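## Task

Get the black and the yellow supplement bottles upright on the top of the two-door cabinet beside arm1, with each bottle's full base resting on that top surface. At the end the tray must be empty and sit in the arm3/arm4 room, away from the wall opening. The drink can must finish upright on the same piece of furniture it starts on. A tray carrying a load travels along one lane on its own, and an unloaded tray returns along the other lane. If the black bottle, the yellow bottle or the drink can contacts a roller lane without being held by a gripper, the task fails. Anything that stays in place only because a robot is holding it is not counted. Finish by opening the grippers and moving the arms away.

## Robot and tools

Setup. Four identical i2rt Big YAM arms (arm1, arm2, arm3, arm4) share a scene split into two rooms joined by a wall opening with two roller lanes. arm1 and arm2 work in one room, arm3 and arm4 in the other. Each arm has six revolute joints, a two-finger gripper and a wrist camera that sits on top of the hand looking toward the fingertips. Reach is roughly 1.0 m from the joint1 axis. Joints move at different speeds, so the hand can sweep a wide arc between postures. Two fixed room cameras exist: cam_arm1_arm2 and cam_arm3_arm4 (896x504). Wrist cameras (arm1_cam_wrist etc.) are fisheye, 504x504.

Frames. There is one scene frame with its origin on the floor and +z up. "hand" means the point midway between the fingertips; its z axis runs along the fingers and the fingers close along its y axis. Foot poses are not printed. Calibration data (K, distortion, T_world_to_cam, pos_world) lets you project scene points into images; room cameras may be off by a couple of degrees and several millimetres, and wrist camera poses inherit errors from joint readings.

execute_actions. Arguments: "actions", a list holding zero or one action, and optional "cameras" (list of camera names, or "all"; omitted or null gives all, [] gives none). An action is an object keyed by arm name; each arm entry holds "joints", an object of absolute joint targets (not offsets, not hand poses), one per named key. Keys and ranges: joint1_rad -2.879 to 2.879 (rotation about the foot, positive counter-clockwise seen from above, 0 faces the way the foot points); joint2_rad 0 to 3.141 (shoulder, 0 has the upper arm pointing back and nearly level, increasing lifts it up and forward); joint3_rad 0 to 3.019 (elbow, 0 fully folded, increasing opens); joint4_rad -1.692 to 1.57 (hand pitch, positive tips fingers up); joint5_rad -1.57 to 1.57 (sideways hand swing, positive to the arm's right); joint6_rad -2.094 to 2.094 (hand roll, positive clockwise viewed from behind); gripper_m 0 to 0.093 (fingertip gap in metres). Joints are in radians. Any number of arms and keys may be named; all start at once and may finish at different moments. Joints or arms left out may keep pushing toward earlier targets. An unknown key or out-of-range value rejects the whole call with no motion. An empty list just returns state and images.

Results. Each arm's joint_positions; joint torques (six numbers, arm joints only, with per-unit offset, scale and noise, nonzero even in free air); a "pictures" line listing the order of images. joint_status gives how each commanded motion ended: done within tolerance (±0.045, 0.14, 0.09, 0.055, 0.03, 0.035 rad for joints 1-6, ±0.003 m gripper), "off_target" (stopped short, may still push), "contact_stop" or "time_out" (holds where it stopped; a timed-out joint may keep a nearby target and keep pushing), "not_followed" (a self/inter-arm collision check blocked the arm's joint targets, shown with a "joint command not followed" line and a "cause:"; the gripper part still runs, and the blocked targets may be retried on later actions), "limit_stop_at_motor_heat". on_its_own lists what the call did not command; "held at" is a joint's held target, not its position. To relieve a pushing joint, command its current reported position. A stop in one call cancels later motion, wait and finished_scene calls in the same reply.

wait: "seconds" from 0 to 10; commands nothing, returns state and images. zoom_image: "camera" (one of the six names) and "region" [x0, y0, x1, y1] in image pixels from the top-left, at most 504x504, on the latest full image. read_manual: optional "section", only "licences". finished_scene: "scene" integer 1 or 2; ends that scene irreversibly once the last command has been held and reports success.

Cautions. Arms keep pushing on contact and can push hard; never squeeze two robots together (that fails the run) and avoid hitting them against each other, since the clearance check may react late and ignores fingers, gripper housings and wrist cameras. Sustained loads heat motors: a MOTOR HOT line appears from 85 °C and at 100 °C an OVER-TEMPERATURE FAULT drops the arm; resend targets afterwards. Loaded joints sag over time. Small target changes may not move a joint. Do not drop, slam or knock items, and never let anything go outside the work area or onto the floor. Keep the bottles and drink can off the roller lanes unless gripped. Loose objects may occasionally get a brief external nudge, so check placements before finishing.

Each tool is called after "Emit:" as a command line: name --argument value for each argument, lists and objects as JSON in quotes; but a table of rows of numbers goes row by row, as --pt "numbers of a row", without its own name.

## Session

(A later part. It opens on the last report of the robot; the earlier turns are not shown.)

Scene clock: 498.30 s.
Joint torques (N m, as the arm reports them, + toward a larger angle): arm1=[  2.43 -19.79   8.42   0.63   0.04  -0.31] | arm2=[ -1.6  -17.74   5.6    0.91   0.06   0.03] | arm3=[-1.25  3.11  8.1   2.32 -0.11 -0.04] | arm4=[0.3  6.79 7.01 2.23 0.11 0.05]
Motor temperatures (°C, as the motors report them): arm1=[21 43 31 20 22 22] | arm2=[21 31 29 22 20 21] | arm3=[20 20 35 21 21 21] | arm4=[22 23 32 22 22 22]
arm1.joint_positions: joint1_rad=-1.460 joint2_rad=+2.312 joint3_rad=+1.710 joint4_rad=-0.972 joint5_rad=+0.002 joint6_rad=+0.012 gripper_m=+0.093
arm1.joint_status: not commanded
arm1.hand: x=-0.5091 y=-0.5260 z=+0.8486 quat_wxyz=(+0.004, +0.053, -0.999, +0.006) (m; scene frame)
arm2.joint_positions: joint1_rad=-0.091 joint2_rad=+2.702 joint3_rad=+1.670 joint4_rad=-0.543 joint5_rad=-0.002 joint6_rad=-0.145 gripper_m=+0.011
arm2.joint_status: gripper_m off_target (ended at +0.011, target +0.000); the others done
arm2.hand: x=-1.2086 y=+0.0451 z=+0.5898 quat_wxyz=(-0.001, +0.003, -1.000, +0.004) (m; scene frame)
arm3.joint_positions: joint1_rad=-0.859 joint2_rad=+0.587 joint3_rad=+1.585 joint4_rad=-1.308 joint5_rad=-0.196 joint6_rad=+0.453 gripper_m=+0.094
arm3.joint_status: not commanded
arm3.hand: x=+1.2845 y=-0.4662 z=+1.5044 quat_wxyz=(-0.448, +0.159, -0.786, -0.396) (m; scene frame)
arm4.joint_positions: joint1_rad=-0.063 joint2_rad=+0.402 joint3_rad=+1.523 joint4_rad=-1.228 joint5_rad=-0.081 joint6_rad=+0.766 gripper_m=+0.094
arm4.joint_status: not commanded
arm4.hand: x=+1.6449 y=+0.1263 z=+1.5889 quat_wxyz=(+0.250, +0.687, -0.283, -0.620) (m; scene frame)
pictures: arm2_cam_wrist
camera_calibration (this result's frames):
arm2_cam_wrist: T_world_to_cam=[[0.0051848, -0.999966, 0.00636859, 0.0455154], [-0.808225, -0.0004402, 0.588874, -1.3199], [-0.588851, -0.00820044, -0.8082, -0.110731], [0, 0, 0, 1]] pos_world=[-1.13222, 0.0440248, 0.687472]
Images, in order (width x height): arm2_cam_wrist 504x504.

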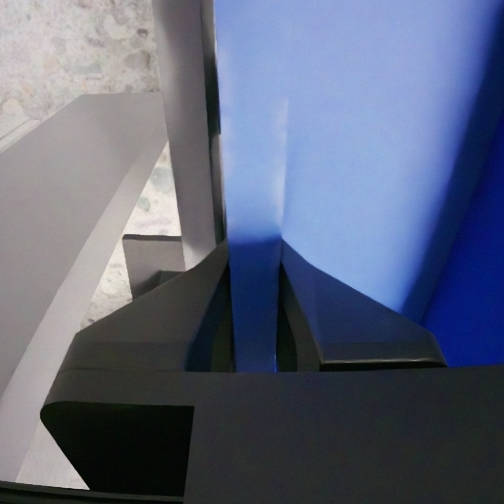

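Emit:
execute_actions --actions '[{"arm1": {"joints": {"joint2_rad": 1.87}}, "arm2": {"joints": {"joint2_rad": 2.25, "joint3_rad": 1.918}}}]' --cameras '["arm2_cam_wrist", "cam_arm1_arm2"]'

Scene clock: 539.27 s.
Joint torques (N m, as the arm reports them, + toward a larger angle): arm1=[  2.34 -18.17  10.82   1.44   0.01  -0.32] | arm2=[ -1.58 -21.35  10.03   2.19   0.06   0.04] | arm3=[-1.98  3.    7.92  2.12 -0.1   0.1 ] | arm4=[0.16 6.67 7.02 2.2  0.09 0.04]
Motor temperatures (°C, as the motors report them): arm1=[21 44 31 20 22 22] | arm2=[21 34 30 22 20 21] | arm3=[20 20 36 21 21 21] | arm4=[22 23 33 22 22 22]
arm1.joint_positions: joint1_rad=-1.460 joint2_rad=+1.875 joint3_rad=+1.708 joint4_rad=-0.968 joint5_rad=+0.002 joint6_rad=+0.012 gripper_m=+0.093
arm1.joint_status: all done
arm1.hand: x=-0.4694 y=-0.5186 z=+1.1317 quat_wxyz=(-0.213, +0.053, -0.975, -0.008) (m; scene frame)
arm2.joint_positions: joint1_rad=-0.091 joint2_rad=+2.282 joint3_rad=+1.891 joint4_rad=-0.547 joint5_rad=-0.002 joint6_rad=-0.145 gripper_m=+0.011
arm2.joint_status: all done
arm2.hand: x=-0.9824 y=+0.0171 z=+0.9641 quat_wxyz=(-0.311, +0.005, -0.949, +0.048) (m; scene frame)
arm3.joint_positions: joint1_rad=-0.859 joint2_rad=+0.587 joint3_rad=+1.585 joint4_rad=-1.308 joint5_rad=-0.196 joint6_rad=+0.453 gripper_m=+0.094
arm3.joint_status: not commanded
arm3.hand: x=+1.2845 y=-0.4662 z=+1.5044 quat_wxyz=(-0.448, +0.159, -0.786, -0.396) (m; scene frame)
arm4.joint_positions: joint1_rad=-0.063 joint2_rad=+0.402 joint3_rad=+1.523 joint4_rad=-1.228 joint5_rad=-0.081 joint6_rad=+0.766 gripper_m=+0.094
arm4.joint_status: not commanded
arm4.hand: x=+1.6449 y=+0.1263 z=+1.5889 quat_wxyz=(+0.250, +0.687, -0.283, -0.620) (m; scene frame)
pictures: arm2_cam_wrist, cam_arm1_arm2
camera_calibration (this result's frames):
arm2_cam_wrist: T_world_to_cam=[[-0.0207878, -0.995536, 0.0920629, -0.0942499], [-0.999784, 0.0206783, -0.00214367, -0.976241], [0.000230398, -0.0920875, -0.995751, 1.08576], [0, 0, 0, 1]] pos_world=[-0.978239, 0.026343, 1.08773]
Images, in order (width x height): arm2_cam_wrist 504x504, cam_arm1_arm2 896x504.

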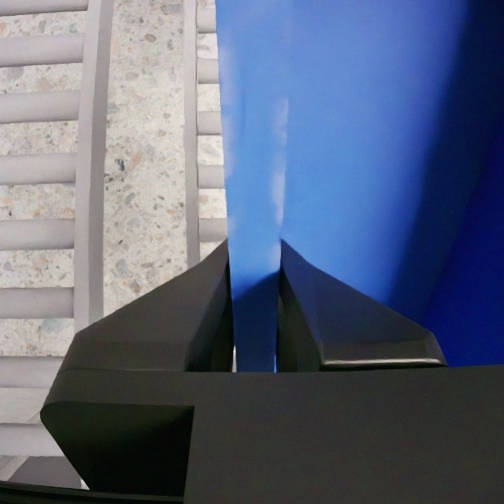

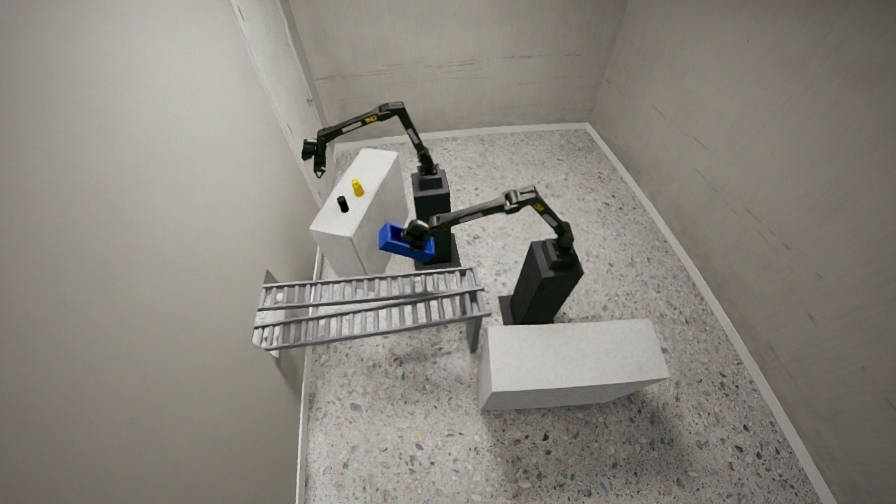

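Emit:
execute_actions --actions '[]'

Scene clock: 557.03 s.
Joint torques (N m, as the arm reports them, + toward a larger angle): arm1=[  2.48 -17.93  10.99   1.27   0.04  -0.32] | arm2=[ -1.61 -21.13  10.07   2.3    0.05   0.04] | arm3=[-1.89  3.24  7.92  2.34 -0.08  0.07] | arm4=[-0.38  6.46  7.    2.33  0.11  0.08]
Motor temperatures (°C, as the motors report them): arm1=[21 43 34 20 22 22] | arm2=[21 37 33 22 20 21] | arm3=[20 20 36 21 21 21] | arm4=[22 23 33 22 22 22]
arm1.joint_positions: joint1_rad=-1.460 joint2_rad=+1.875 joint3_rad=+1.708 joint4_rad=-0.968 joint5_rad=+0.002 joint6_rad=+0.012 gripper_m=+0.093
arm1.joint_status: all done
arm1.hand: x=-0.4694 y=-0.5186 z=+1.1317 quat_wxyz=(-0.213, +0.053, -0.975, -0.008) (m; scene frame)
arm2.joint_positions: joint1_rad=-0.091 joint2_rad=+2.282 joint3_rad=+1.891 joint4_rad=-0.547 joint5_rad=-0.002 joint6_rad=-0.145 gripper_m=+0.011
arm2.joint_status: all done
arm2.hand: x=-0.9824 y=+0.0171 z=+0.9641 quat_wxyz=(-0.311, +0.005, -0.949, +0.048) (m; scene frame)
arm3.joint_positions: joint1_rad=-0.859 joint2_rad=+0.587 joint3_rad=+1.585 joint4_rad=-1.308 joint5_rad=-0.196 joint6_rad=+0.453 gripper_m=+0.094
arm3.joint_status: not commanded
arm3.hand: x=+1.2845 y=-0.4662 z=+1.5044 quat_wxyz=(-0.448, +0.159, -0.786, -0.396) (m; scene frame)
arm4.joint_positions: joint1_rad=-0.063 joint2_rad=+0.402 joint3_rad=+1.523 joint4_rad=-1.228 joint5_rad=-0.081 joint6_rad=+0.766 gripper_m=+0.094
arm4.joint_status: not commanded
arm4.hand: x=+1.6449 y=+0.1263 z=+1.5889 quat_wxyz=(+0.250, +0.687, -0.283, -0.620) (m; scene frame)
pictures: arm1_cam_wrist, arm2_cam_wrist, arm3_cam_wrist, arm4_cam_wrist, cam_arm1_arm2, cam_arm3_arm4
camera_calibration (this result's frames):
arm1_cam_wrist: T_world_to_cam=[[0.109074, -0.993739, 0.0242042, -0.49301], [-0.977516, -0.102809, 0.184098, -0.711152], [-0.180457, -0.0437403, -0.98261, 1.12896], [0, 0, 0, 1]] pos_world=[-0.437659, -0.513655, 1.25218]
arm2_cam_wrist: T_world_to_cam=[[-0.0207878, -0.995536, 0.0920629, -0.0942499], [-0.999784, 0.0206783, -0.00214367, -0.976241], [0.000230398, -0.0920875, -0.995751, 1.08576], [0, 0, 0, 1]] pos_world=[-0.978239, 0.026343, 1.08773]
arm4_cam_wrist: T_world_to_cam=[[0.0912732, 0.71715, -0.690916, 0.85557], [0.632776, -0.577501, -0.515837, -0.145412], [-0.768937, -0.390113, -0.506506, 2.24516], [0, 0, 0, 1]] pos_world=[1.74031, 0.178316, 1.6533]
Images, in order (width x height): arm1_cam_wrist 504x504, arm2_cam_wrist 504x504, arm3_cam_wrist 504x504, arm4_cam_wrist 504x504, cam_arm1_arm2 896x504, cam_arm3_arm4 896x504.

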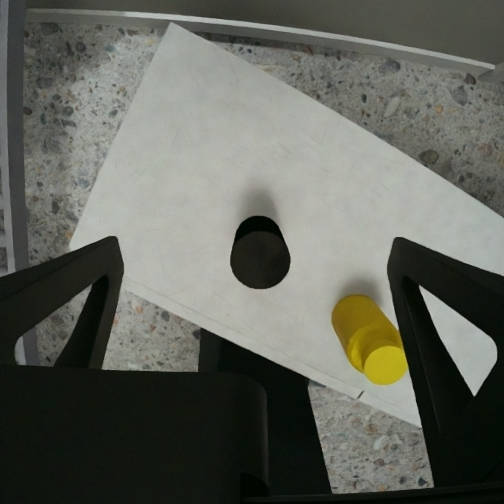

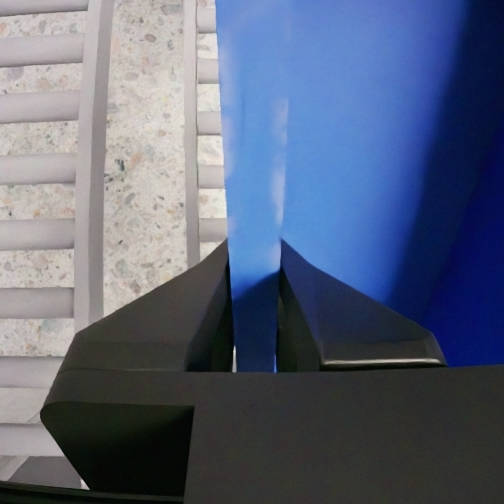

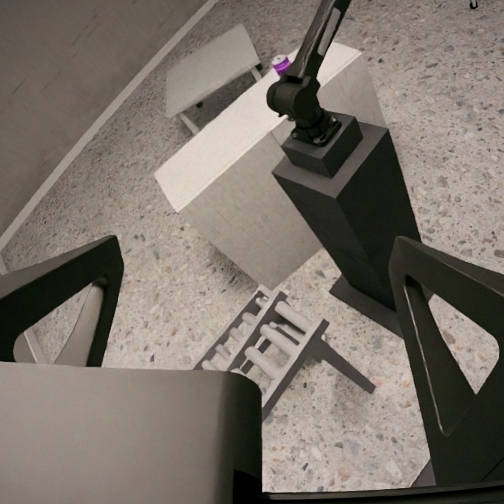

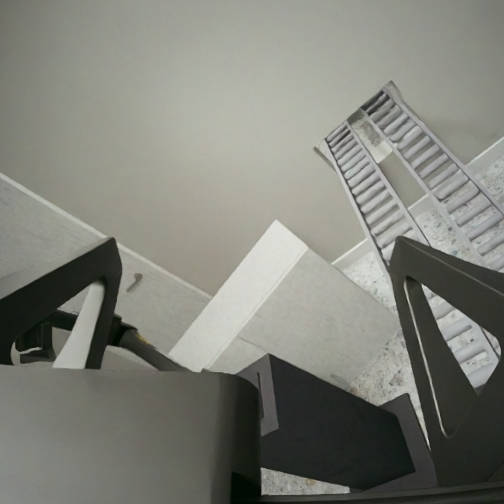

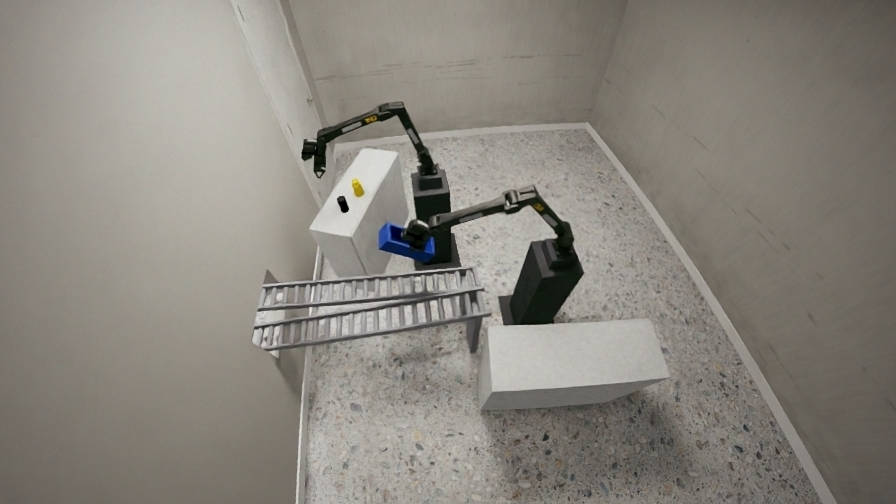

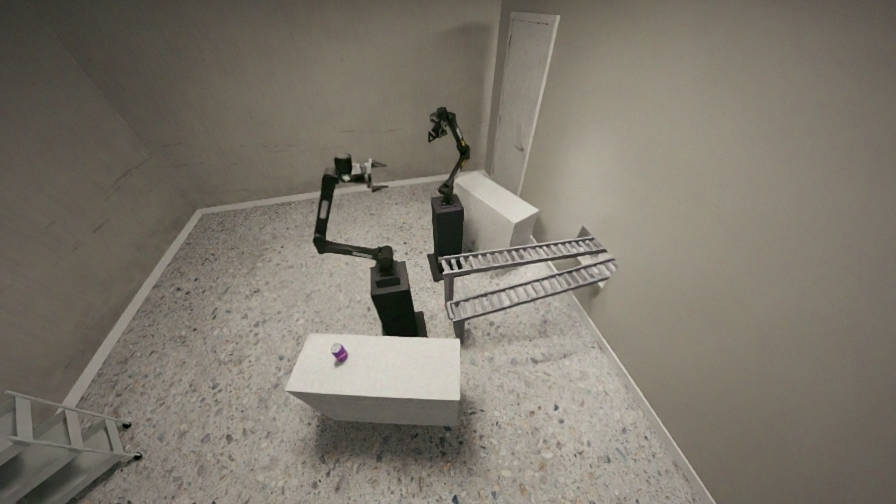

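Emit:
execute_actions --actions '[{"arm2": {"joints": {"joint1_rad": 0.294, "joint2_rad": 2.27, "joint3_rad": 1.918, "joint4_rad": -1.185, "joint5_rad": 0.0, "joint6_rad": 0.24, "gripper_m": 0.0}}, "arm1": {"joints": {"joint2_rad": 1.45}}}]' --cameras '["arm2_cam_wrist", "cam_arm1_arm2"]'

Scene clock: 570.43 s.
Joint torques (N m, as the arm reports them, + toward a larger angle): arm1=[  2.4  -12.54  11.71   1.78   0.05  -0.29] | arm2=[ -1.63 -18.58   9.21   0.29   0.08   0.19] | arm3=[-1.34  4.24  8.07  2.09 -0.09  0.06] | arm4=[-0.17  6.98  7.07  2.05  0.13  0.07]
Motor temperatures (°C, as the motors report them): arm1=[21 43 35 20 22 22] | arm2=[21 39 34 22 20 21] | arm3=[20 20 36 21 21 21] | arm4=[22 23 33 22 22 22]
arm1.joint_positions: joint1_rad=-1.460 joint2_rad=+1.460 joint3_rad=+1.706 joint4_rad=-0.968 joint5_rad=+0.002 joint6_rad=+0.012 gripper_m=+0.093
arm1.joint_status: all done
arm1.hand: x=-0.5457 y=-0.5252 z=+1.3920 quat_wxyz=(-0.409, +0.050, -0.911, -0.021) (m; scene frame)
arm2.joint_positions: joint1_rad=+0.298 joint2_rad=+2.282 joint3_rad=+1.891 joint4_rad=-1.177 joint5_rad=-0.001 joint6_rad=+0.231 gripper_m=+0.011
arm2.joint_status: gripper_m off_target (ended at +0.011, target +0.000); the others done
arm2.hand: x=-1.1400 y=+0.2966 z=+0.9129 quat_wxyz=(-0.004, +0.010, -1.000, +0.004) (m; scene frame)
arm3.joint_positions: joint1_rad=-0.859 joint2_rad=+0.587 joint3_rad=+1.585 joint4_rad=-1.308 joint5_rad=-0.196 joint6_rad=+0.453 gripper_m=+0.094
arm3.joint_status: not commanded
arm3.hand: x=+1.2845 y=-0.4662 z=+1.5044 quat_wxyz=(-0.448, +0.159, -0.786, -0.396) (m; scene frame)
arm4.joint_positions: joint1_rad=-0.063 joint2_rad=+0.402 joint3_rad=+1.523 joint4_rad=-1.228 joint5_rad=-0.081 joint6_rad=+0.766 gripper_m=+0.094
arm4.joint_status: not commanded
arm4.hand: x=+1.6449 y=+0.1263 z=+1.5889 quat_wxyz=(+0.250, +0.687, -0.283, -0.620) (m; scene frame)
pictures: arm2_cam_wrist, cam_arm1_arm2
camera_calibration (this result's frames):
arm2_cam_wrist: T_world_to_cam=[[0.0177916, -0.999819, 0.00668997, 0.308575], [-0.81148, -0.0105306, 0.584285, -1.45114], [-0.584109, -0.0158241, -0.811521, 0.203568], [0, 0, 0, 1]] pos_world=[-1.06415, 0.29646, 1.01101]
Images, in order (width x height): arm2_cam_wrist 504x504, cam_arm1_arm2 896x504.

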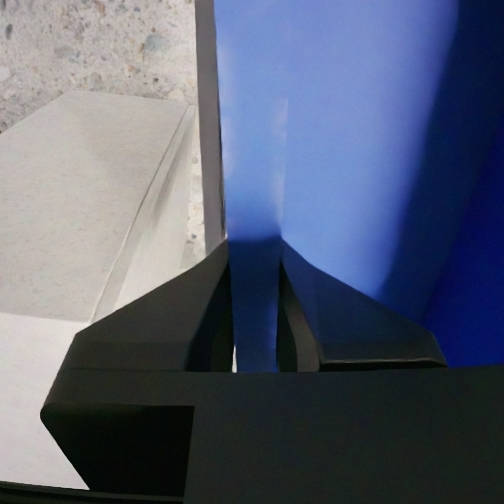

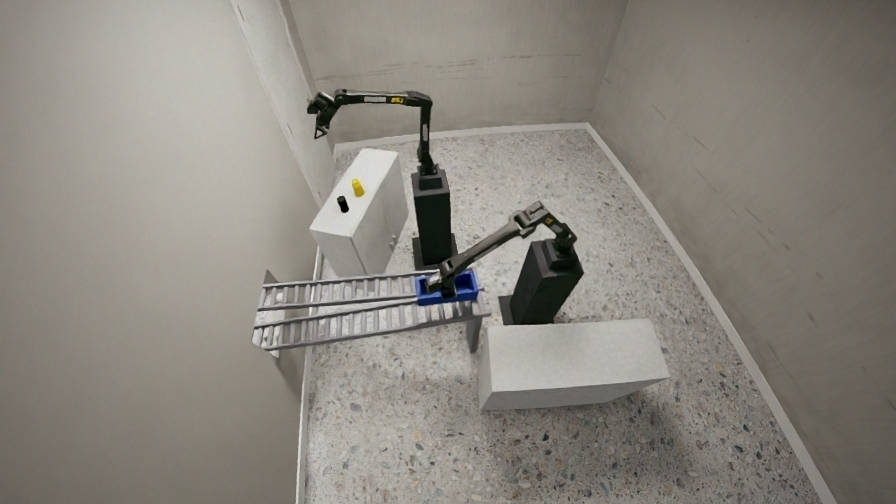

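Emit:
zoom_image --camera "arm2_cam_wrist" --region '[130, 0, 330, 300]'

Emit:
zoom_image --camera "cam_arm1_arm2" --region '[360, 240, 520, 350]'

Region (130, 0, 330, 300) of arm2_cam_wrist's 504x504 image, scaled by 1.680, with more detail than that image has.

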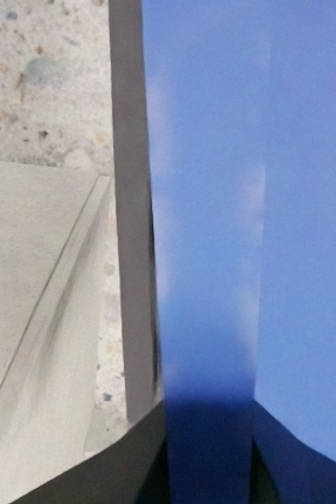

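Region (360, 240, 520, 350) of cam_arm1_arm2's 896x504 image, scaled by 3.150, with more detail than that image has; it fills the top 346 rows of this view, and the rest is white.

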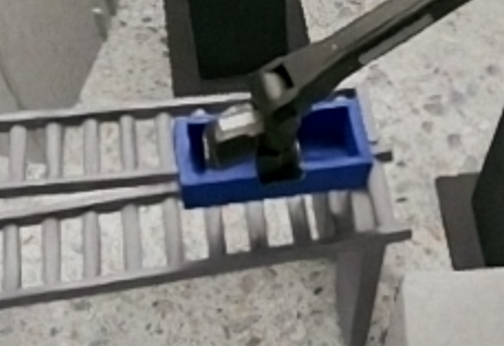

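Emit:
execute_actions --actions '[{"arm2": {"joints": {"joint1_rad": 0.324, "joint2_rad": 2.375, "joint6_rad": 0.286}}}]' --cameras '["arm2_cam_wrist", "cam_arm1_arm2"]'

Scene clock: 614.63 s.
Joint torques (N m, as the arm reports them, + toward a larger angle): arm1=[  2.38 -12.59  11.58   1.8    0.03  -0.29] | arm2=[ -1.35 -20.03   8.67   0.06   0.08   0.22] | arm3=[-1.1   3.74  7.9   2.12 -0.08  0.07] | arm4=[-0.06  6.55  6.99  2.28  0.08  0.08]
Motor temperatures (°C, as the motors report them): arm1=[21 40 37 20 22 22] | arm2=[21 39 34 22 20 21] | arm3=[20 20 37 21 21 21] | arm4=[22 23 33 22 22 22]
arm1.joint_positions: joint1_rad=-1.460 joint2_rad=+1.460 joint3_rad=+1.706 joint4_rad=-0.968 joint5_rad=+0.002 joint6_rad=+0.012 gripper_m=+0.093
arm1.joint_status: not commanded
arm1.hand: x=-0.5457 y=-0.5252 z=+1.3920 quat_wxyz=(-0.409, +0.050, -0.911, -0.021) (m; scene frame)
arm2.joint_positions: joint1_rad=+0.325 joint2_rad=+2.397 joint3_rad=+1.891 joint4_rad=-1.177 joint5_rad=-0.001 joint6_rad=+0.275 gripper_m=+0.011
arm2.joint_status: all done
arm2.hand: x=-1.1650 y=+0.3073 z=+0.8384 quat_wxyz=(+0.052, +0.000, -0.998, +0.020) (m; scene frame)
arm3.joint_positions: joint1_rad=-0.859 joint2_rad=+0.587 joint3_rad=+1.585 joint4_rad=-1.308 joint5_rad=-0.196 joint6_rad=+0.453 gripper_m=+0.094
arm3.joint_status: not commanded
arm3.hand: x=+1.2845 y=-0.4662 z=+1.5044 quat_wxyz=(-0.448, +0.159, -0.786, -0.396) (m; scene frame)
arm4.joint_positions: joint1_rad=-0.063 joint2_rad=+0.402 joint3_rad=+1.523 joint4_rad=-1.228 joint5_rad=-0.081 joint6_rad=+0.766 gripper_m=+0.094
arm4.joint_status: not commanded
arm4.hand: x=+1.6449 y=+0.1263 z=+1.5889 quat_wxyz=(+0.250, +0.687, -0.283, -0.620) (m; scene frame)
pictures: arm2_cam_wrist, cam_arm1_arm2
camera_calibration (this result's frames):
arm2_cam_wrist: T_world_to_cam=[[0.00141825, -0.999276, 0.038022, 0.274749], [-0.741764, 0.0244486, 0.670215, -1.42934], [-0.670659, -0.0291539, -0.741192, -0.0269914], [0, 0, 0, 1]] pos_world=[-1.07873, 0.308709, 0.927514]
Images, in order (width x height): arm2_cam_wrist 504x504, cam_arm1_arm2 896x504.

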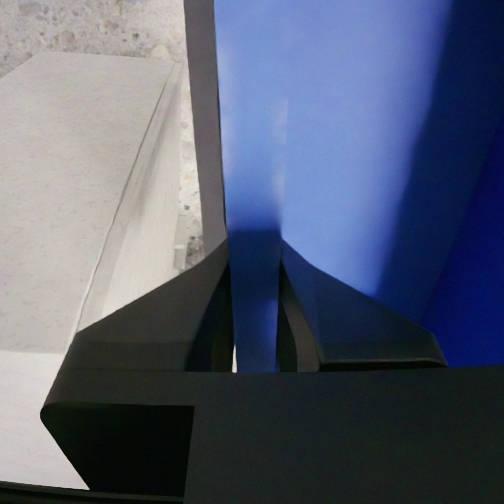

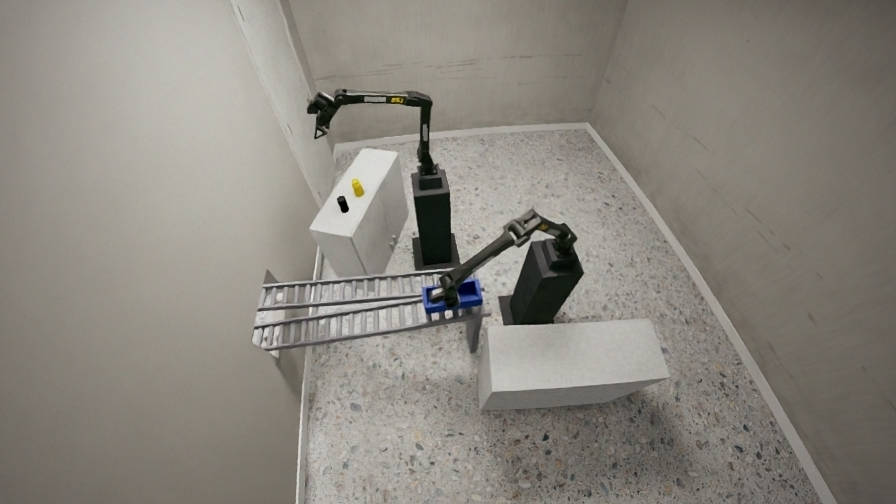

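Emit:
zoom_image --camera "arm2_cam_wrist" --region '[130, 0, 330, 300]'

Emit:
zoom_image --camera "cam_arm1_arm2" --region '[380, 250, 520, 350]'

Region (130, 0, 330, 300) of arm2_cam_wrist's 504x504 image, scaled by 1.680, with more detail than that image has.

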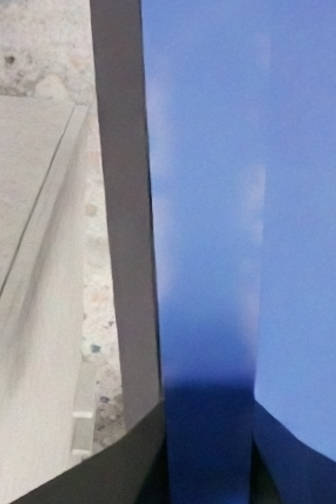

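Region (380, 250, 520, 350) of cam_arm1_arm2's 896x504 image, scaled by 3.600, with more detail than that image has; it fills the top 360 rows of this view, and the rest is white.

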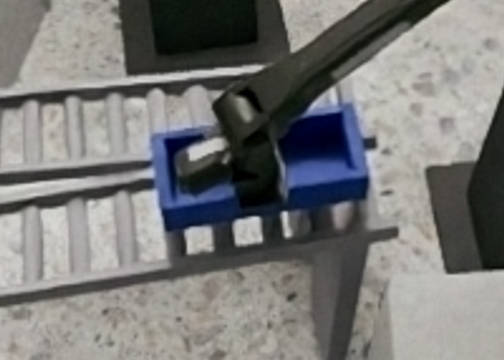

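Emit:
execute_actions --actions '[{"arm2": {"joints": {"joint2_rad": 2.43}}}]' --cameras '["arm2_cam_wrist", "cam_arm1_arm2"]'

Scene clock: 625.70 s.
Joint torques (N m, as the arm reports them, + toward a larger angle): arm1=[  2.43 -12.45  11.66   1.78   0.02  -0.33] | arm2=[ -1.29 -17.96   8.49   0.     0.09   0.22] | arm3=[-1.72  3.43  8.16  2.21 -0.17  0.06] | arm4=[-0.25  6.15  7.    2.24  0.12  0.03]
Motor temperatures (°C, as the motors report them): arm1=[21 39 37 21 22 22] | arm2=[21 40 34 22 20 21] | arm3=[20 20 37 21 21 21] | arm4=[22 23 33 22 22 22]
arm1.joint_positions: joint1_rad=-1.460 joint2_rad=+1.460 joint3_rad=+1.706 joint4_rad=-0.968 joint5_rad=+0.002 joint6_rad=+0.012 gripper_m=+0.093
arm1.joint_status: not commanded
arm1.hand: x=-0.5457 y=-0.5252 z=+1.3920 quat_wxyz=(-0.409, +0.050, -0.911, -0.021) (m; scene frame)
arm2.joint_positions: joint1_rad=+0.325 joint2_rad=+2.428 joint3_rad=+1.891 joint4_rad=-1.177 joint5_rad=-0.001 joint6_rad=+0.275 gripper_m=+0.011
arm2.joint_status: all done
arm2.hand: x=-1.1719 y=+0.3051 z=+0.8188 quat_wxyz=(+0.067, +0.000, -0.997, +0.024) (m; scene frame)
arm3.joint_positions: joint1_rad=-0.859 joint2_rad=+0.587 joint3_rad=+1.585 joint4_rad=-1.308 joint5_rad=-0.196 joint6_rad=+0.453 gripper_m=+0.094
arm3.joint_status: not commanded
arm3.hand: x=+1.2845 y=-0.4662 z=+1.5044 quat_wxyz=(-0.448, +0.159, -0.786, -0.396) (m; scene frame)
arm4.joint_positions: joint1_rad=-0.063 joint2_rad=+0.402 joint3_rad=+1.523 joint4_rad=-1.228 joint5_rad=-0.081 joint6_rad=+0.766 gripper_m=+0.094
arm4.joint_status: not commanded
arm4.hand: x=+1.6449 y=+0.1263 z=+1.5889 quat_wxyz=(+0.250, +0.687, -0.283, -0.620) (m; scene frame)
pictures: arm2_cam_wrist, cam_arm1_arm2
camera_calibration (this result's frames):
arm2_cam_wrist: T_world_to_cam=[[0.0023376, -0.998915, 0.0465106, 0.267333], [-0.72126, 0.030532, 0.691991, -1.4169], [-0.69266, -0.0351639, -0.720406, -0.0872032], [0, 0, 0, 1]] pos_world=[-1.08298, 0.307237, 0.905229]
Images, in order (width x height): arm2_cam_wrist 504x504, cam_arm1_arm2 896x504.

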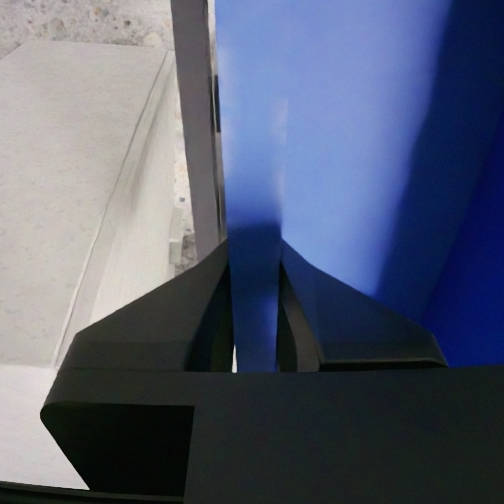

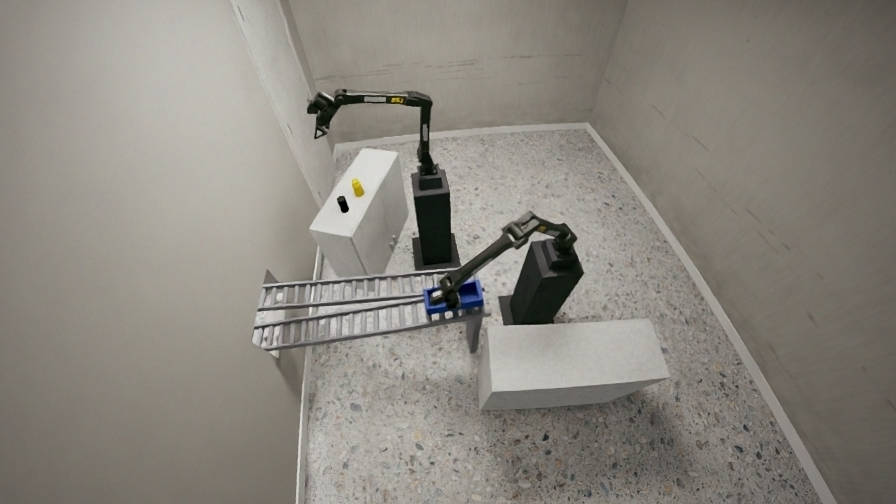

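Emit:
zoom_image --camera "cam_arm1_arm2" --region '[390, 260, 510, 340]'

Emit:
zoom_image --camera "arm2_cam_wrist" --region '[130, 0, 330, 300]'

Region (390, 260, 510, 340) of cam_arm1_arm2's 896x504 image, scaled by 4.200, with more detail than that image has.

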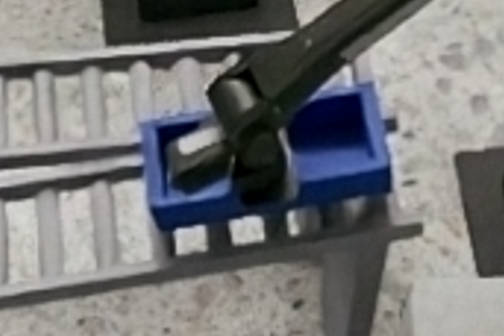

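Region (130, 0, 330, 300) of arm2_cam_wrist's 504x504 image, scaled by 1.680, with more detail than that image has.

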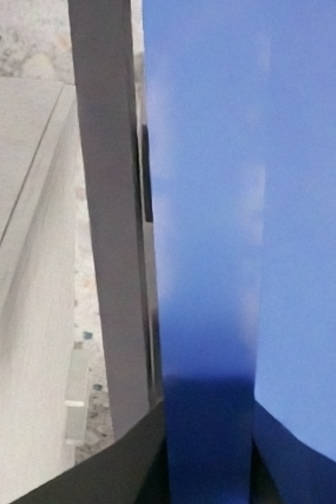

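Emit:
execute_actions --actions '[{"arm2": {"joints": {"joint2_rad": 2.47, "joint4_rad": -1.14}}}]' --cameras '["arm2_cam_wrist", "cam_arm1_arm2"]'

Emit:
zoom_image --camera "cam_arm1_arm2" --region '[390, 260, 510, 340]'

Scene clock: 682.17 s.
Joint torques (N m, as the arm reports them, + toward a larger angle): arm1=[  2.5  -12.41  11.6    1.84   0.07  -0.32] | arm2=[ -1.3  -18.27   8.39   0.5    0.09   0.22] | arm3=[-1.23  2.9   7.85  2.24 -0.07  0.05] | arm4=[0.22 6.52 6.98 2.33 0.13 0.05]
Motor temperatures (°C, as the motors report them): arm1=[21 39 39 21 22 22] | arm2=[21 41 34 22 20 21] | arm3=[20 20 37 22 21 21] | arm4=[22 23 34 22 22 22]
arm1.joint_positions: joint1_rad=-1.460 joint2_rad=+1.460 joint3_rad=+1.706 joint4_rad=-0.968 joint5_rad=+0.002 joint6_rad=+0.012 gripper_m=+0.093
arm1.joint_status: not commanded
arm1.hand: x=-0.5457 y=-0.5252 z=+1.3920 quat_wxyz=(-0.409, +0.050, -0.911, -0.021) (m; scene frame)
arm2.joint_positions: joint1_rad=+0.325 joint2_rad=+2.472 joint3_rad=+1.891 joint4_rad=-1.144 joint5_rad=-0.001 joint6_rad=+0.275 gripper_m=+0.011
arm2.joint_status: all done
arm2.hand: x=-1.1747 y=+0.3040 z=+0.7907 quat_wxyz=(+0.072, +0.000, -0.997, +0.025) (m; scene frame)
arm3.joint_positions: joint1_rad=-0.859 joint2_rad=+0.587 joint3_rad=+1.585 joint4_rad=-1.308 joint5_rad=-0.196 joint6_rad=+0.453 gripper_m=+0.094
arm3.joint_status: not commanded
arm3.hand: x=+1.2845 y=-0.4662 z=+1.5044 quat_wxyz=(-0.448, +0.159, -0.786, -0.396) (m; scene frame)
arm4.joint_positions: joint1_rad=-0.063 joint2_rad=+0.402 joint3_rad=+1.523 joint4_rad=-1.228 joint5_rad=-0.081 joint6_rad=+0.766 gripper_m=+0.094
arm4.joint_status: not commanded
arm4.hand: x=+1.6449 y=+0.1263 z=+1.5889 quat_wxyz=(+0.250, +0.687, -0.283, -0.620) (m; scene frame)
pictures: arm2_cam_wrist, cam_arm1_arm2
camera_calibration (this result's frames):
arm2_cam_wrist: T_world_to_cam=[[0.00269617, -0.99878, 0.0492984, 0.265691], [-0.714366, 0.0325739, 0.699013, -1.39758], [-0.699767, -0.0371018, -0.713407, -0.122677], [0, 0, 0, 1]] pos_world=[-1.08495, 0.30634, 0.876313]
Images, in order (width x height): arm2_cam_wrist 504x504, cam_arm1_arm2 896x504.

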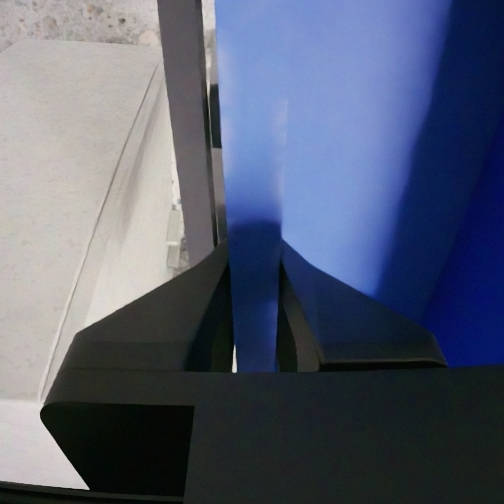

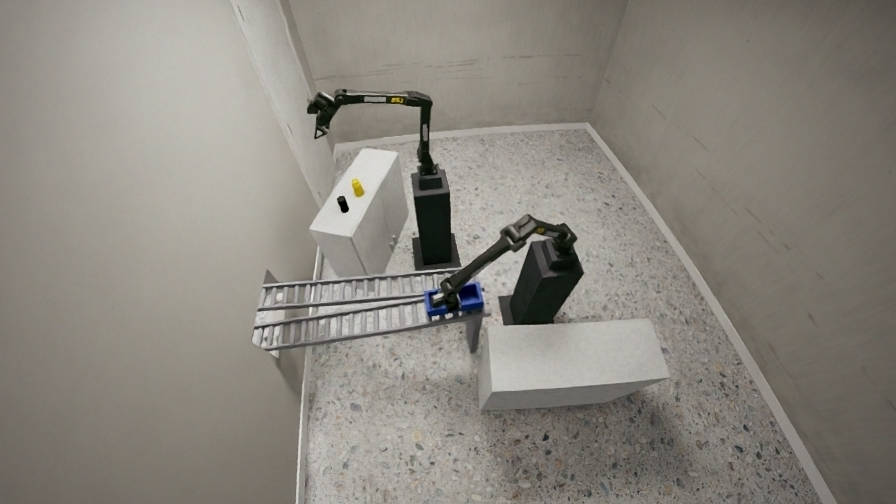

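Region (390, 260, 510, 340) of cam_arm1_arm2's 896x504 image, scaled by 4.200, with more detail than that image has.

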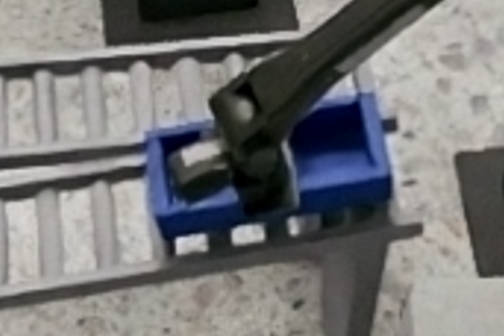

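Emit:
zoom_image --camera "arm2_cam_wrist" --region '[130, 0, 330, 300]'

Region (130, 0, 330, 300) of arm2_cam_wrist's 504x504 image, scaled by 1.680, with more detail than that image has.

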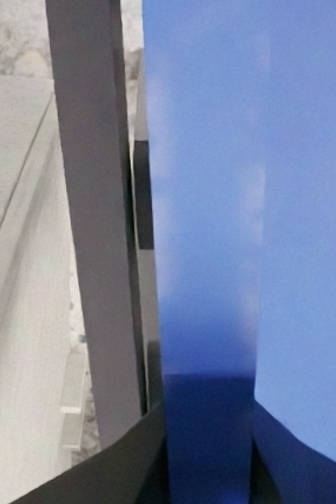

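Emit:
execute_actions --actions '[{"arm2": {"joints": {"joint2_rad": 2.505, "joint4_rad": -1.108}}}]' --cameras '["arm2_cam_wrist", "cam_arm1_arm2"]'

Emit:
zoom_image --camera "cam_arm1_arm2" --region '[390, 260, 510, 340]'

Scene clock: 698.50 s.
Joint torques (N m, as the arm reports them, + toward a larger angle): arm1=[  2.58 -12.31  11.6    1.81   0.05  -0.31] | arm2=[ -1.31 -18.24   8.07   0.51   0.09   0.21] | arm3=[-1.91  3.68  7.86  1.98 -0.15  0.08] | arm4=[0.67 6.77 7.04 2.26 0.1  0.05]
Motor temperatures (°C, as the motors report them): arm1=[21 39 39 21 22 22] | arm2=[21 42 34 22 20 21] | arm3=[20 20 37 22 21 21] | arm4=[22 23 34 22 22 22]
arm1.joint_positions: joint1_rad=-1.460 joint2_rad=+1.460 joint3_rad=+1.706 joint4_rad=-0.968 joint5_rad=+0.002 joint6_rad=+0.012 gripper_m=+0.093
arm1.joint_status: not commanded
arm1.hand: x=-0.5457 y=-0.5252 z=+1.3920 quat_wxyz=(-0.409, +0.050, -0.911, -0.021) (m; scene frame)
arm2.joint_positions: joint1_rad=+0.325 joint2_rad=+2.503 joint3_rad=+1.891 joint4_rad=-1.113 joint5_rad=-0.001 joint6_rad=+0.276 gripper_m=+0.011
arm2.joint_status: all done
arm2.hand: x=-1.1758 y=+0.3035 z=+0.7699 quat_wxyz=(+0.072, +0.000, -0.997, +0.025) (m; scene frame)
arm3.joint_positions: joint1_rad=-0.859 joint2_rad=+0.587 joint3_rad=+1.585 joint4_rad=-1.308 joint5_rad=-0.196 joint6_rad=+0.453 gripper_m=+0.094
arm3.joint_status: not commanded
arm3.hand: x=+1.2845 y=-0.4662 z=+1.5044 quat_wxyz=(-0.448, +0.159, -0.786, -0.396) (m; scene frame)
arm4.joint_positions: joint1_rad=-0.063 joint2_rad=+0.402 joint3_rad=+1.523 joint4_rad=-1.228 joint5_rad=-0.081 joint6_rad=+0.766 gripper_m=+0.094
arm4.joint_status: not commanded
arm4.hand: x=+1.6449 y=+0.1263 z=+1.5889 quat_wxyz=(+0.250, +0.687, -0.283, -0.620) (m; scene frame)
pictures: arm2_cam_wrist, cam_arm1_arm2
camera_calibration (this result's frames):
arm2_cam_wrist: T_world_to_cam=[[0.00231861, -0.998779, 0.0493529, 0.265692], [-0.714368, 0.0328814, 0.698998, -1.38384], [-0.699767, -0.0368768, -0.713419, -0.138352], [0, 0, 0, 1]] pos_world=[-1.086, 0.305768, 0.855484]
Images, in order (width x height): arm2_cam_wrist 504x504, cam_arm1_arm2 896x504.

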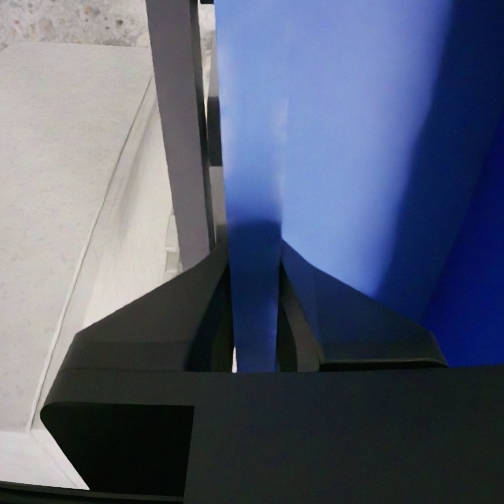

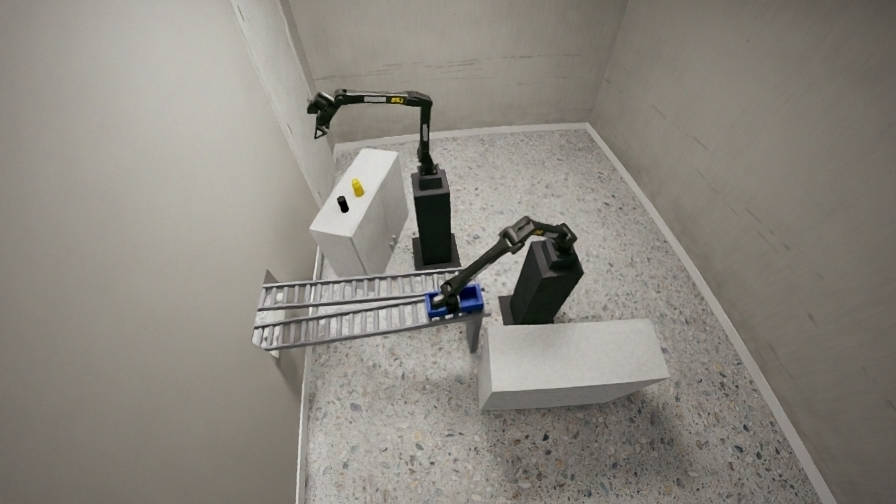

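Region (390, 260, 510, 340) of cam_arm1_arm2's 896x504 image, scaled by 4.200, with more detail than that image has.

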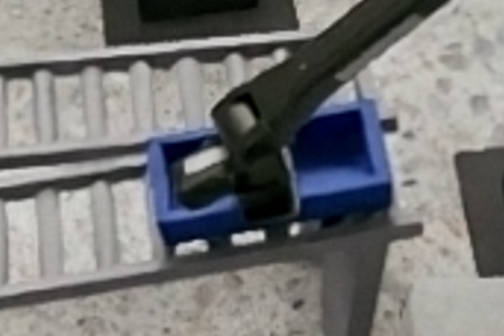

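Emit:
zoom_image --camera "arm2_cam_wrist" --region '[130, 0, 330, 300]'

Region (130, 0, 330, 300) of arm2_cam_wrist's 504x504 image, scaled by 1.680, with more detail than that image has.

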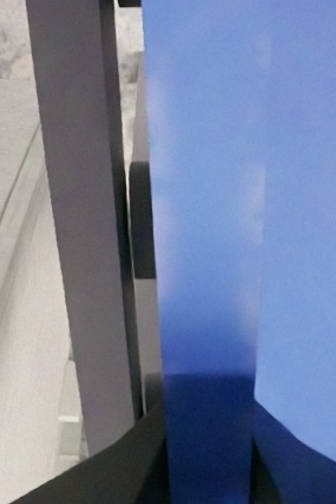

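Emit:
execute_actions --actions '[{"arm2": {"joints": {"joint2_rad": 2.533, "joint4_rad": -1.08}}}]' --cameras '["arm2_cam_wrist", "cam_arm1_arm2"]'

Emit:
zoom_image --camera "cam_arm1_arm2" --region '[390, 260, 510, 340]'

Scene clock: 719.83 s.
Joint torques (N m, as the arm reports them, + toward a larger angle): arm1=[  2.45 -12.59  11.61   1.73   0.06  -0.33] | arm2=[ -1.29 -17.43   8.12   0.57   0.16   0.21] | arm3=[-0.77  2.86  8.06  2.19 -0.14  0.04] | arm4=[-0.41  6.48  7.05  2.4   0.13  0.06]
Motor temperatures (°C, as the motors report them): arm1=[21 38 39 21 22 22] | arm2=[21 43 35 22 20 21] | arm3=[20 20 37 22 21 21] | arm4=[22 23 34 22 22 22]
arm1.joint_positions: joint1_rad=-1.460 joint2_rad=+1.460 joint3_rad=+1.706 joint4_rad=-0.968 joint5_rad=+0.002 joint6_rad=+0.012 gripper_m=+0.093
arm1.joint_status: not commanded
arm1.hand: x=-0.5457 y=-0.5252 z=+1.3920 quat_wxyz=(-0.409, +0.050, -0.911, -0.021) (m; scene frame)
arm2.joint_positions: joint1_rad=+0.325 joint2_rad=+2.523 joint3_rad=+1.891 joint4_rad=-1.085 joint5_rad=-0.003 joint6_rad=+0.276 gripper_m=+0.011
arm2.joint_status: all done
arm2.hand: x=-1.1750 y=+0.3037 z=+0.7563 quat_wxyz=(+0.068, +0.000, -0.997, +0.024) (m; scene frame)
arm3.joint_positions: joint1_rad=-0.859 joint2_rad=+0.587 joint3_rad=+1.585 joint4_rad=-1.308 joint5_rad=-0.196 joint6_rad=+0.453 gripper_m=+0.094
arm3.joint_status: not commanded
arm3.hand: x=+1.2845 y=-0.4662 z=+1.5044 quat_wxyz=(-0.448, +0.159, -0.786, -0.396) (m; scene frame)
arm4.joint_positions: joint1_rad=-0.063 joint2_rad=+0.402 joint3_rad=+1.523 joint4_rad=-1.228 joint5_rad=-0.081 joint6_rad=+0.766 gripper_m=+0.094
arm4.joint_status: not commanded
arm4.hand: x=+1.6449 y=+0.1263 z=+1.5889 quat_wxyz=(+0.250, +0.687, -0.283, -0.620) (m; scene frame)
pictures: arm2_cam_wrist, cam_arm1_arm2
camera_calibration (this result's frames):
arm2_cam_wrist: T_world_to_cam=[[0.00189999, -0.998931, 0.0461962, 0.268555], [-0.719262, 0.0307291, 0.694059, -1.37521], [-0.694736, -0.0345459, -0.718434, -0.138507], [0, 0, 0, 1]] pos_world=[-1.08587, 0.305741, 0.842561]
Images, in order (width x height): arm2_cam_wrist 504x504, cam_arm1_arm2 896x504.

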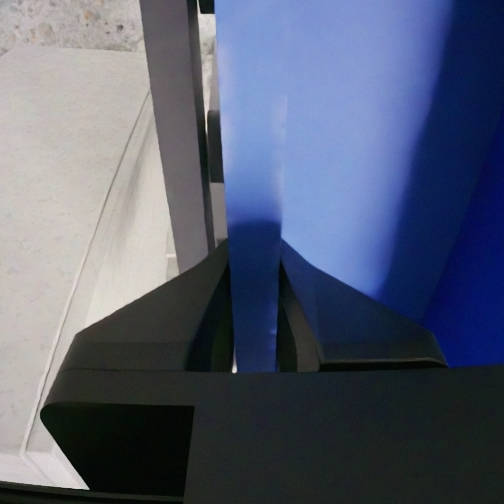

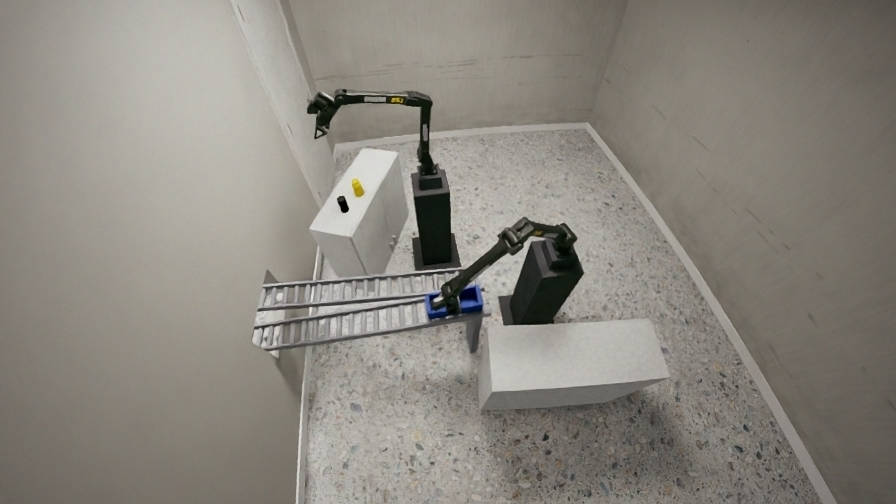

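Region (390, 260, 510, 340) of cam_arm1_arm2's 896x504 image, scaled by 4.200, with more detail than that image has.

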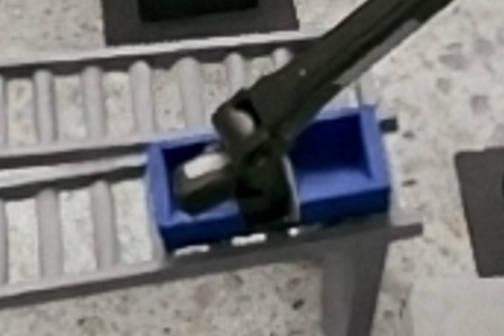

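Emit:
execute_actions --actions '[{"arm2": {"joints": {"joint2_rad": 2.1, "gripper_m": 0.05}}}]' --cameras '["arm2_cam_wrist", "cam_arm1_arm2", "cam_arm3_arm4"]'

Scene clock: 731.33 s.
Joint torques (N m, as the arm reports them, + toward a larger angle): arm1=[  2.05 -12.67  11.74   1.94   0.02  -0.35] | arm2=[ -1.26 -16.67   8.58   1.41   0.08   0.19] | arm3=[-0.77  2.84  7.96  2.23 -0.11  0.  ] | arm4=[-0.24  6.56  6.97  2.16  0.12  0.01]
Motor temperatures (°C, as the motors report them): arm1=[21 38 40 21 22 22] | arm2=[21 43 35 22 20 21] | arm3=[20 20 37 22 21 21] | arm4=[22 23 34 22 22 22]
arm1.joint_positions: joint1_rad=-1.460 joint2_rad=+1.460 joint3_rad=+1.706 joint4_rad=-0.968 joint5_rad=+0.002 joint6_rad=+0.012 gripper_m=+0.093
arm1.joint_status: not commanded
arm1.hand: x=-0.5457 y=-0.5252 z=+1.3920 quat_wxyz=(-0.409, +0.050, -0.911, -0.021) (m; scene frame)
arm2.joint_positions: joint1_rad=+0.325 joint2_rad=+2.097 joint3_rad=+1.911 joint4_rad=-1.083 joint5_rad=-0.001 joint6_rad=+0.277 gripper_m=+0.050
arm2.joint_status: all done
arm2.hand: x=-1.1020 y=+0.3276 z=+1.0496 quat_wxyz=(-0.147, +0.001, -0.988, -0.037) (m; scene frame)
arm3.joint_positions: joint1_rad=-0.859 joint2_rad=+0.587 joint3_rad=+1.585 joint4_rad=-1.308 joint5_rad=-0.196 joint6_rad=+0.453 gripper_m=+0.094
arm3.joint_status: not commanded
arm3.hand: x=+1.2845 y=-0.4662 z=+1.5044 quat_wxyz=(-0.448, +0.159, -0.786, -0.396) (m; scene frame)
arm4.joint_positions: joint1_rad=-0.063 joint2_rad=+0.402 joint3_rad=+1.523 joint4_rad=-1.228 joint5_rad=-0.081 joint6_rad=+0.766 gripper_m=+0.094
arm4.joint_status: not commanded
arm4.hand: x=+1.6449 y=+0.1263 z=+1.5889 quat_wxyz=(+0.250, +0.687, -0.283, -0.620) (m; scene frame)
pictures: arm2_cam_wrist, cam_arm1_arm2, cam_arm3_arm4
camera_calibration (this result's frames):
arm2_cam_wrist: T_world_to_cam=[[0.0122223, -0.997192, -0.0738816, 0.415603], [-0.943963, -0.0358784, 0.328095, -1.36864], [-0.329825, 0.0657314, -0.941751, 0.727399], [0, 0, 0, 1]] pos_world=[-1.05711, 0.317518, 1.16478]
Images, in order (width x height): arm2_cam_wrist 504x504, cam_arm1_arm2 896x504, cam_arm3_arm4 896x504.

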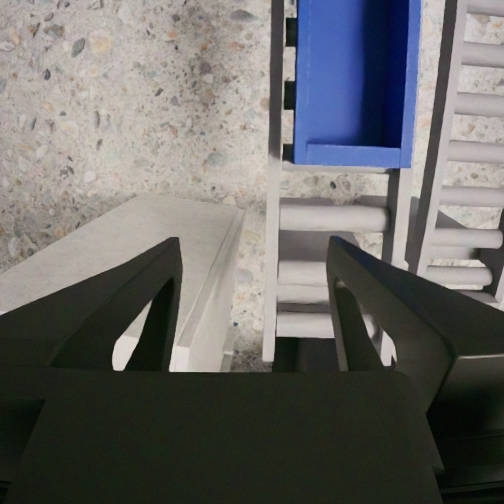

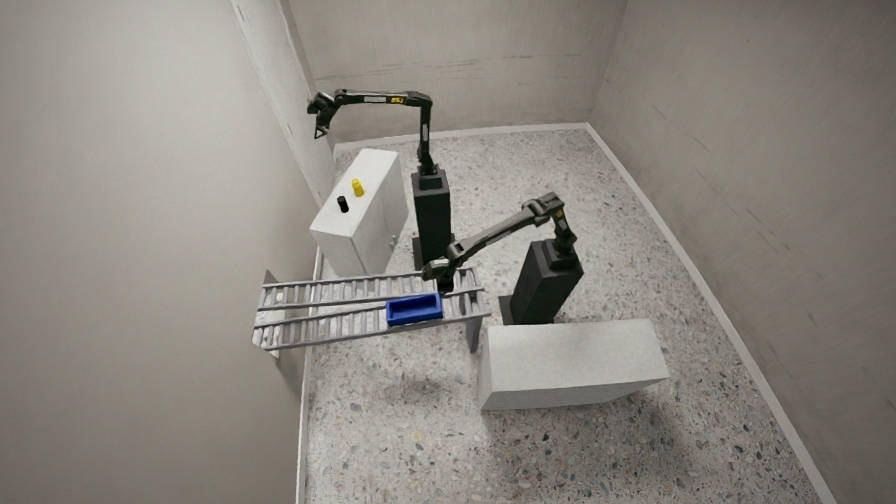

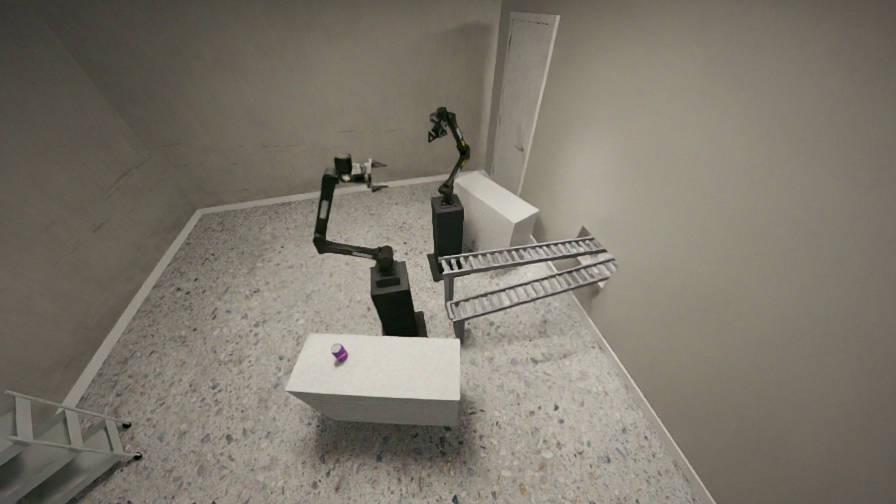

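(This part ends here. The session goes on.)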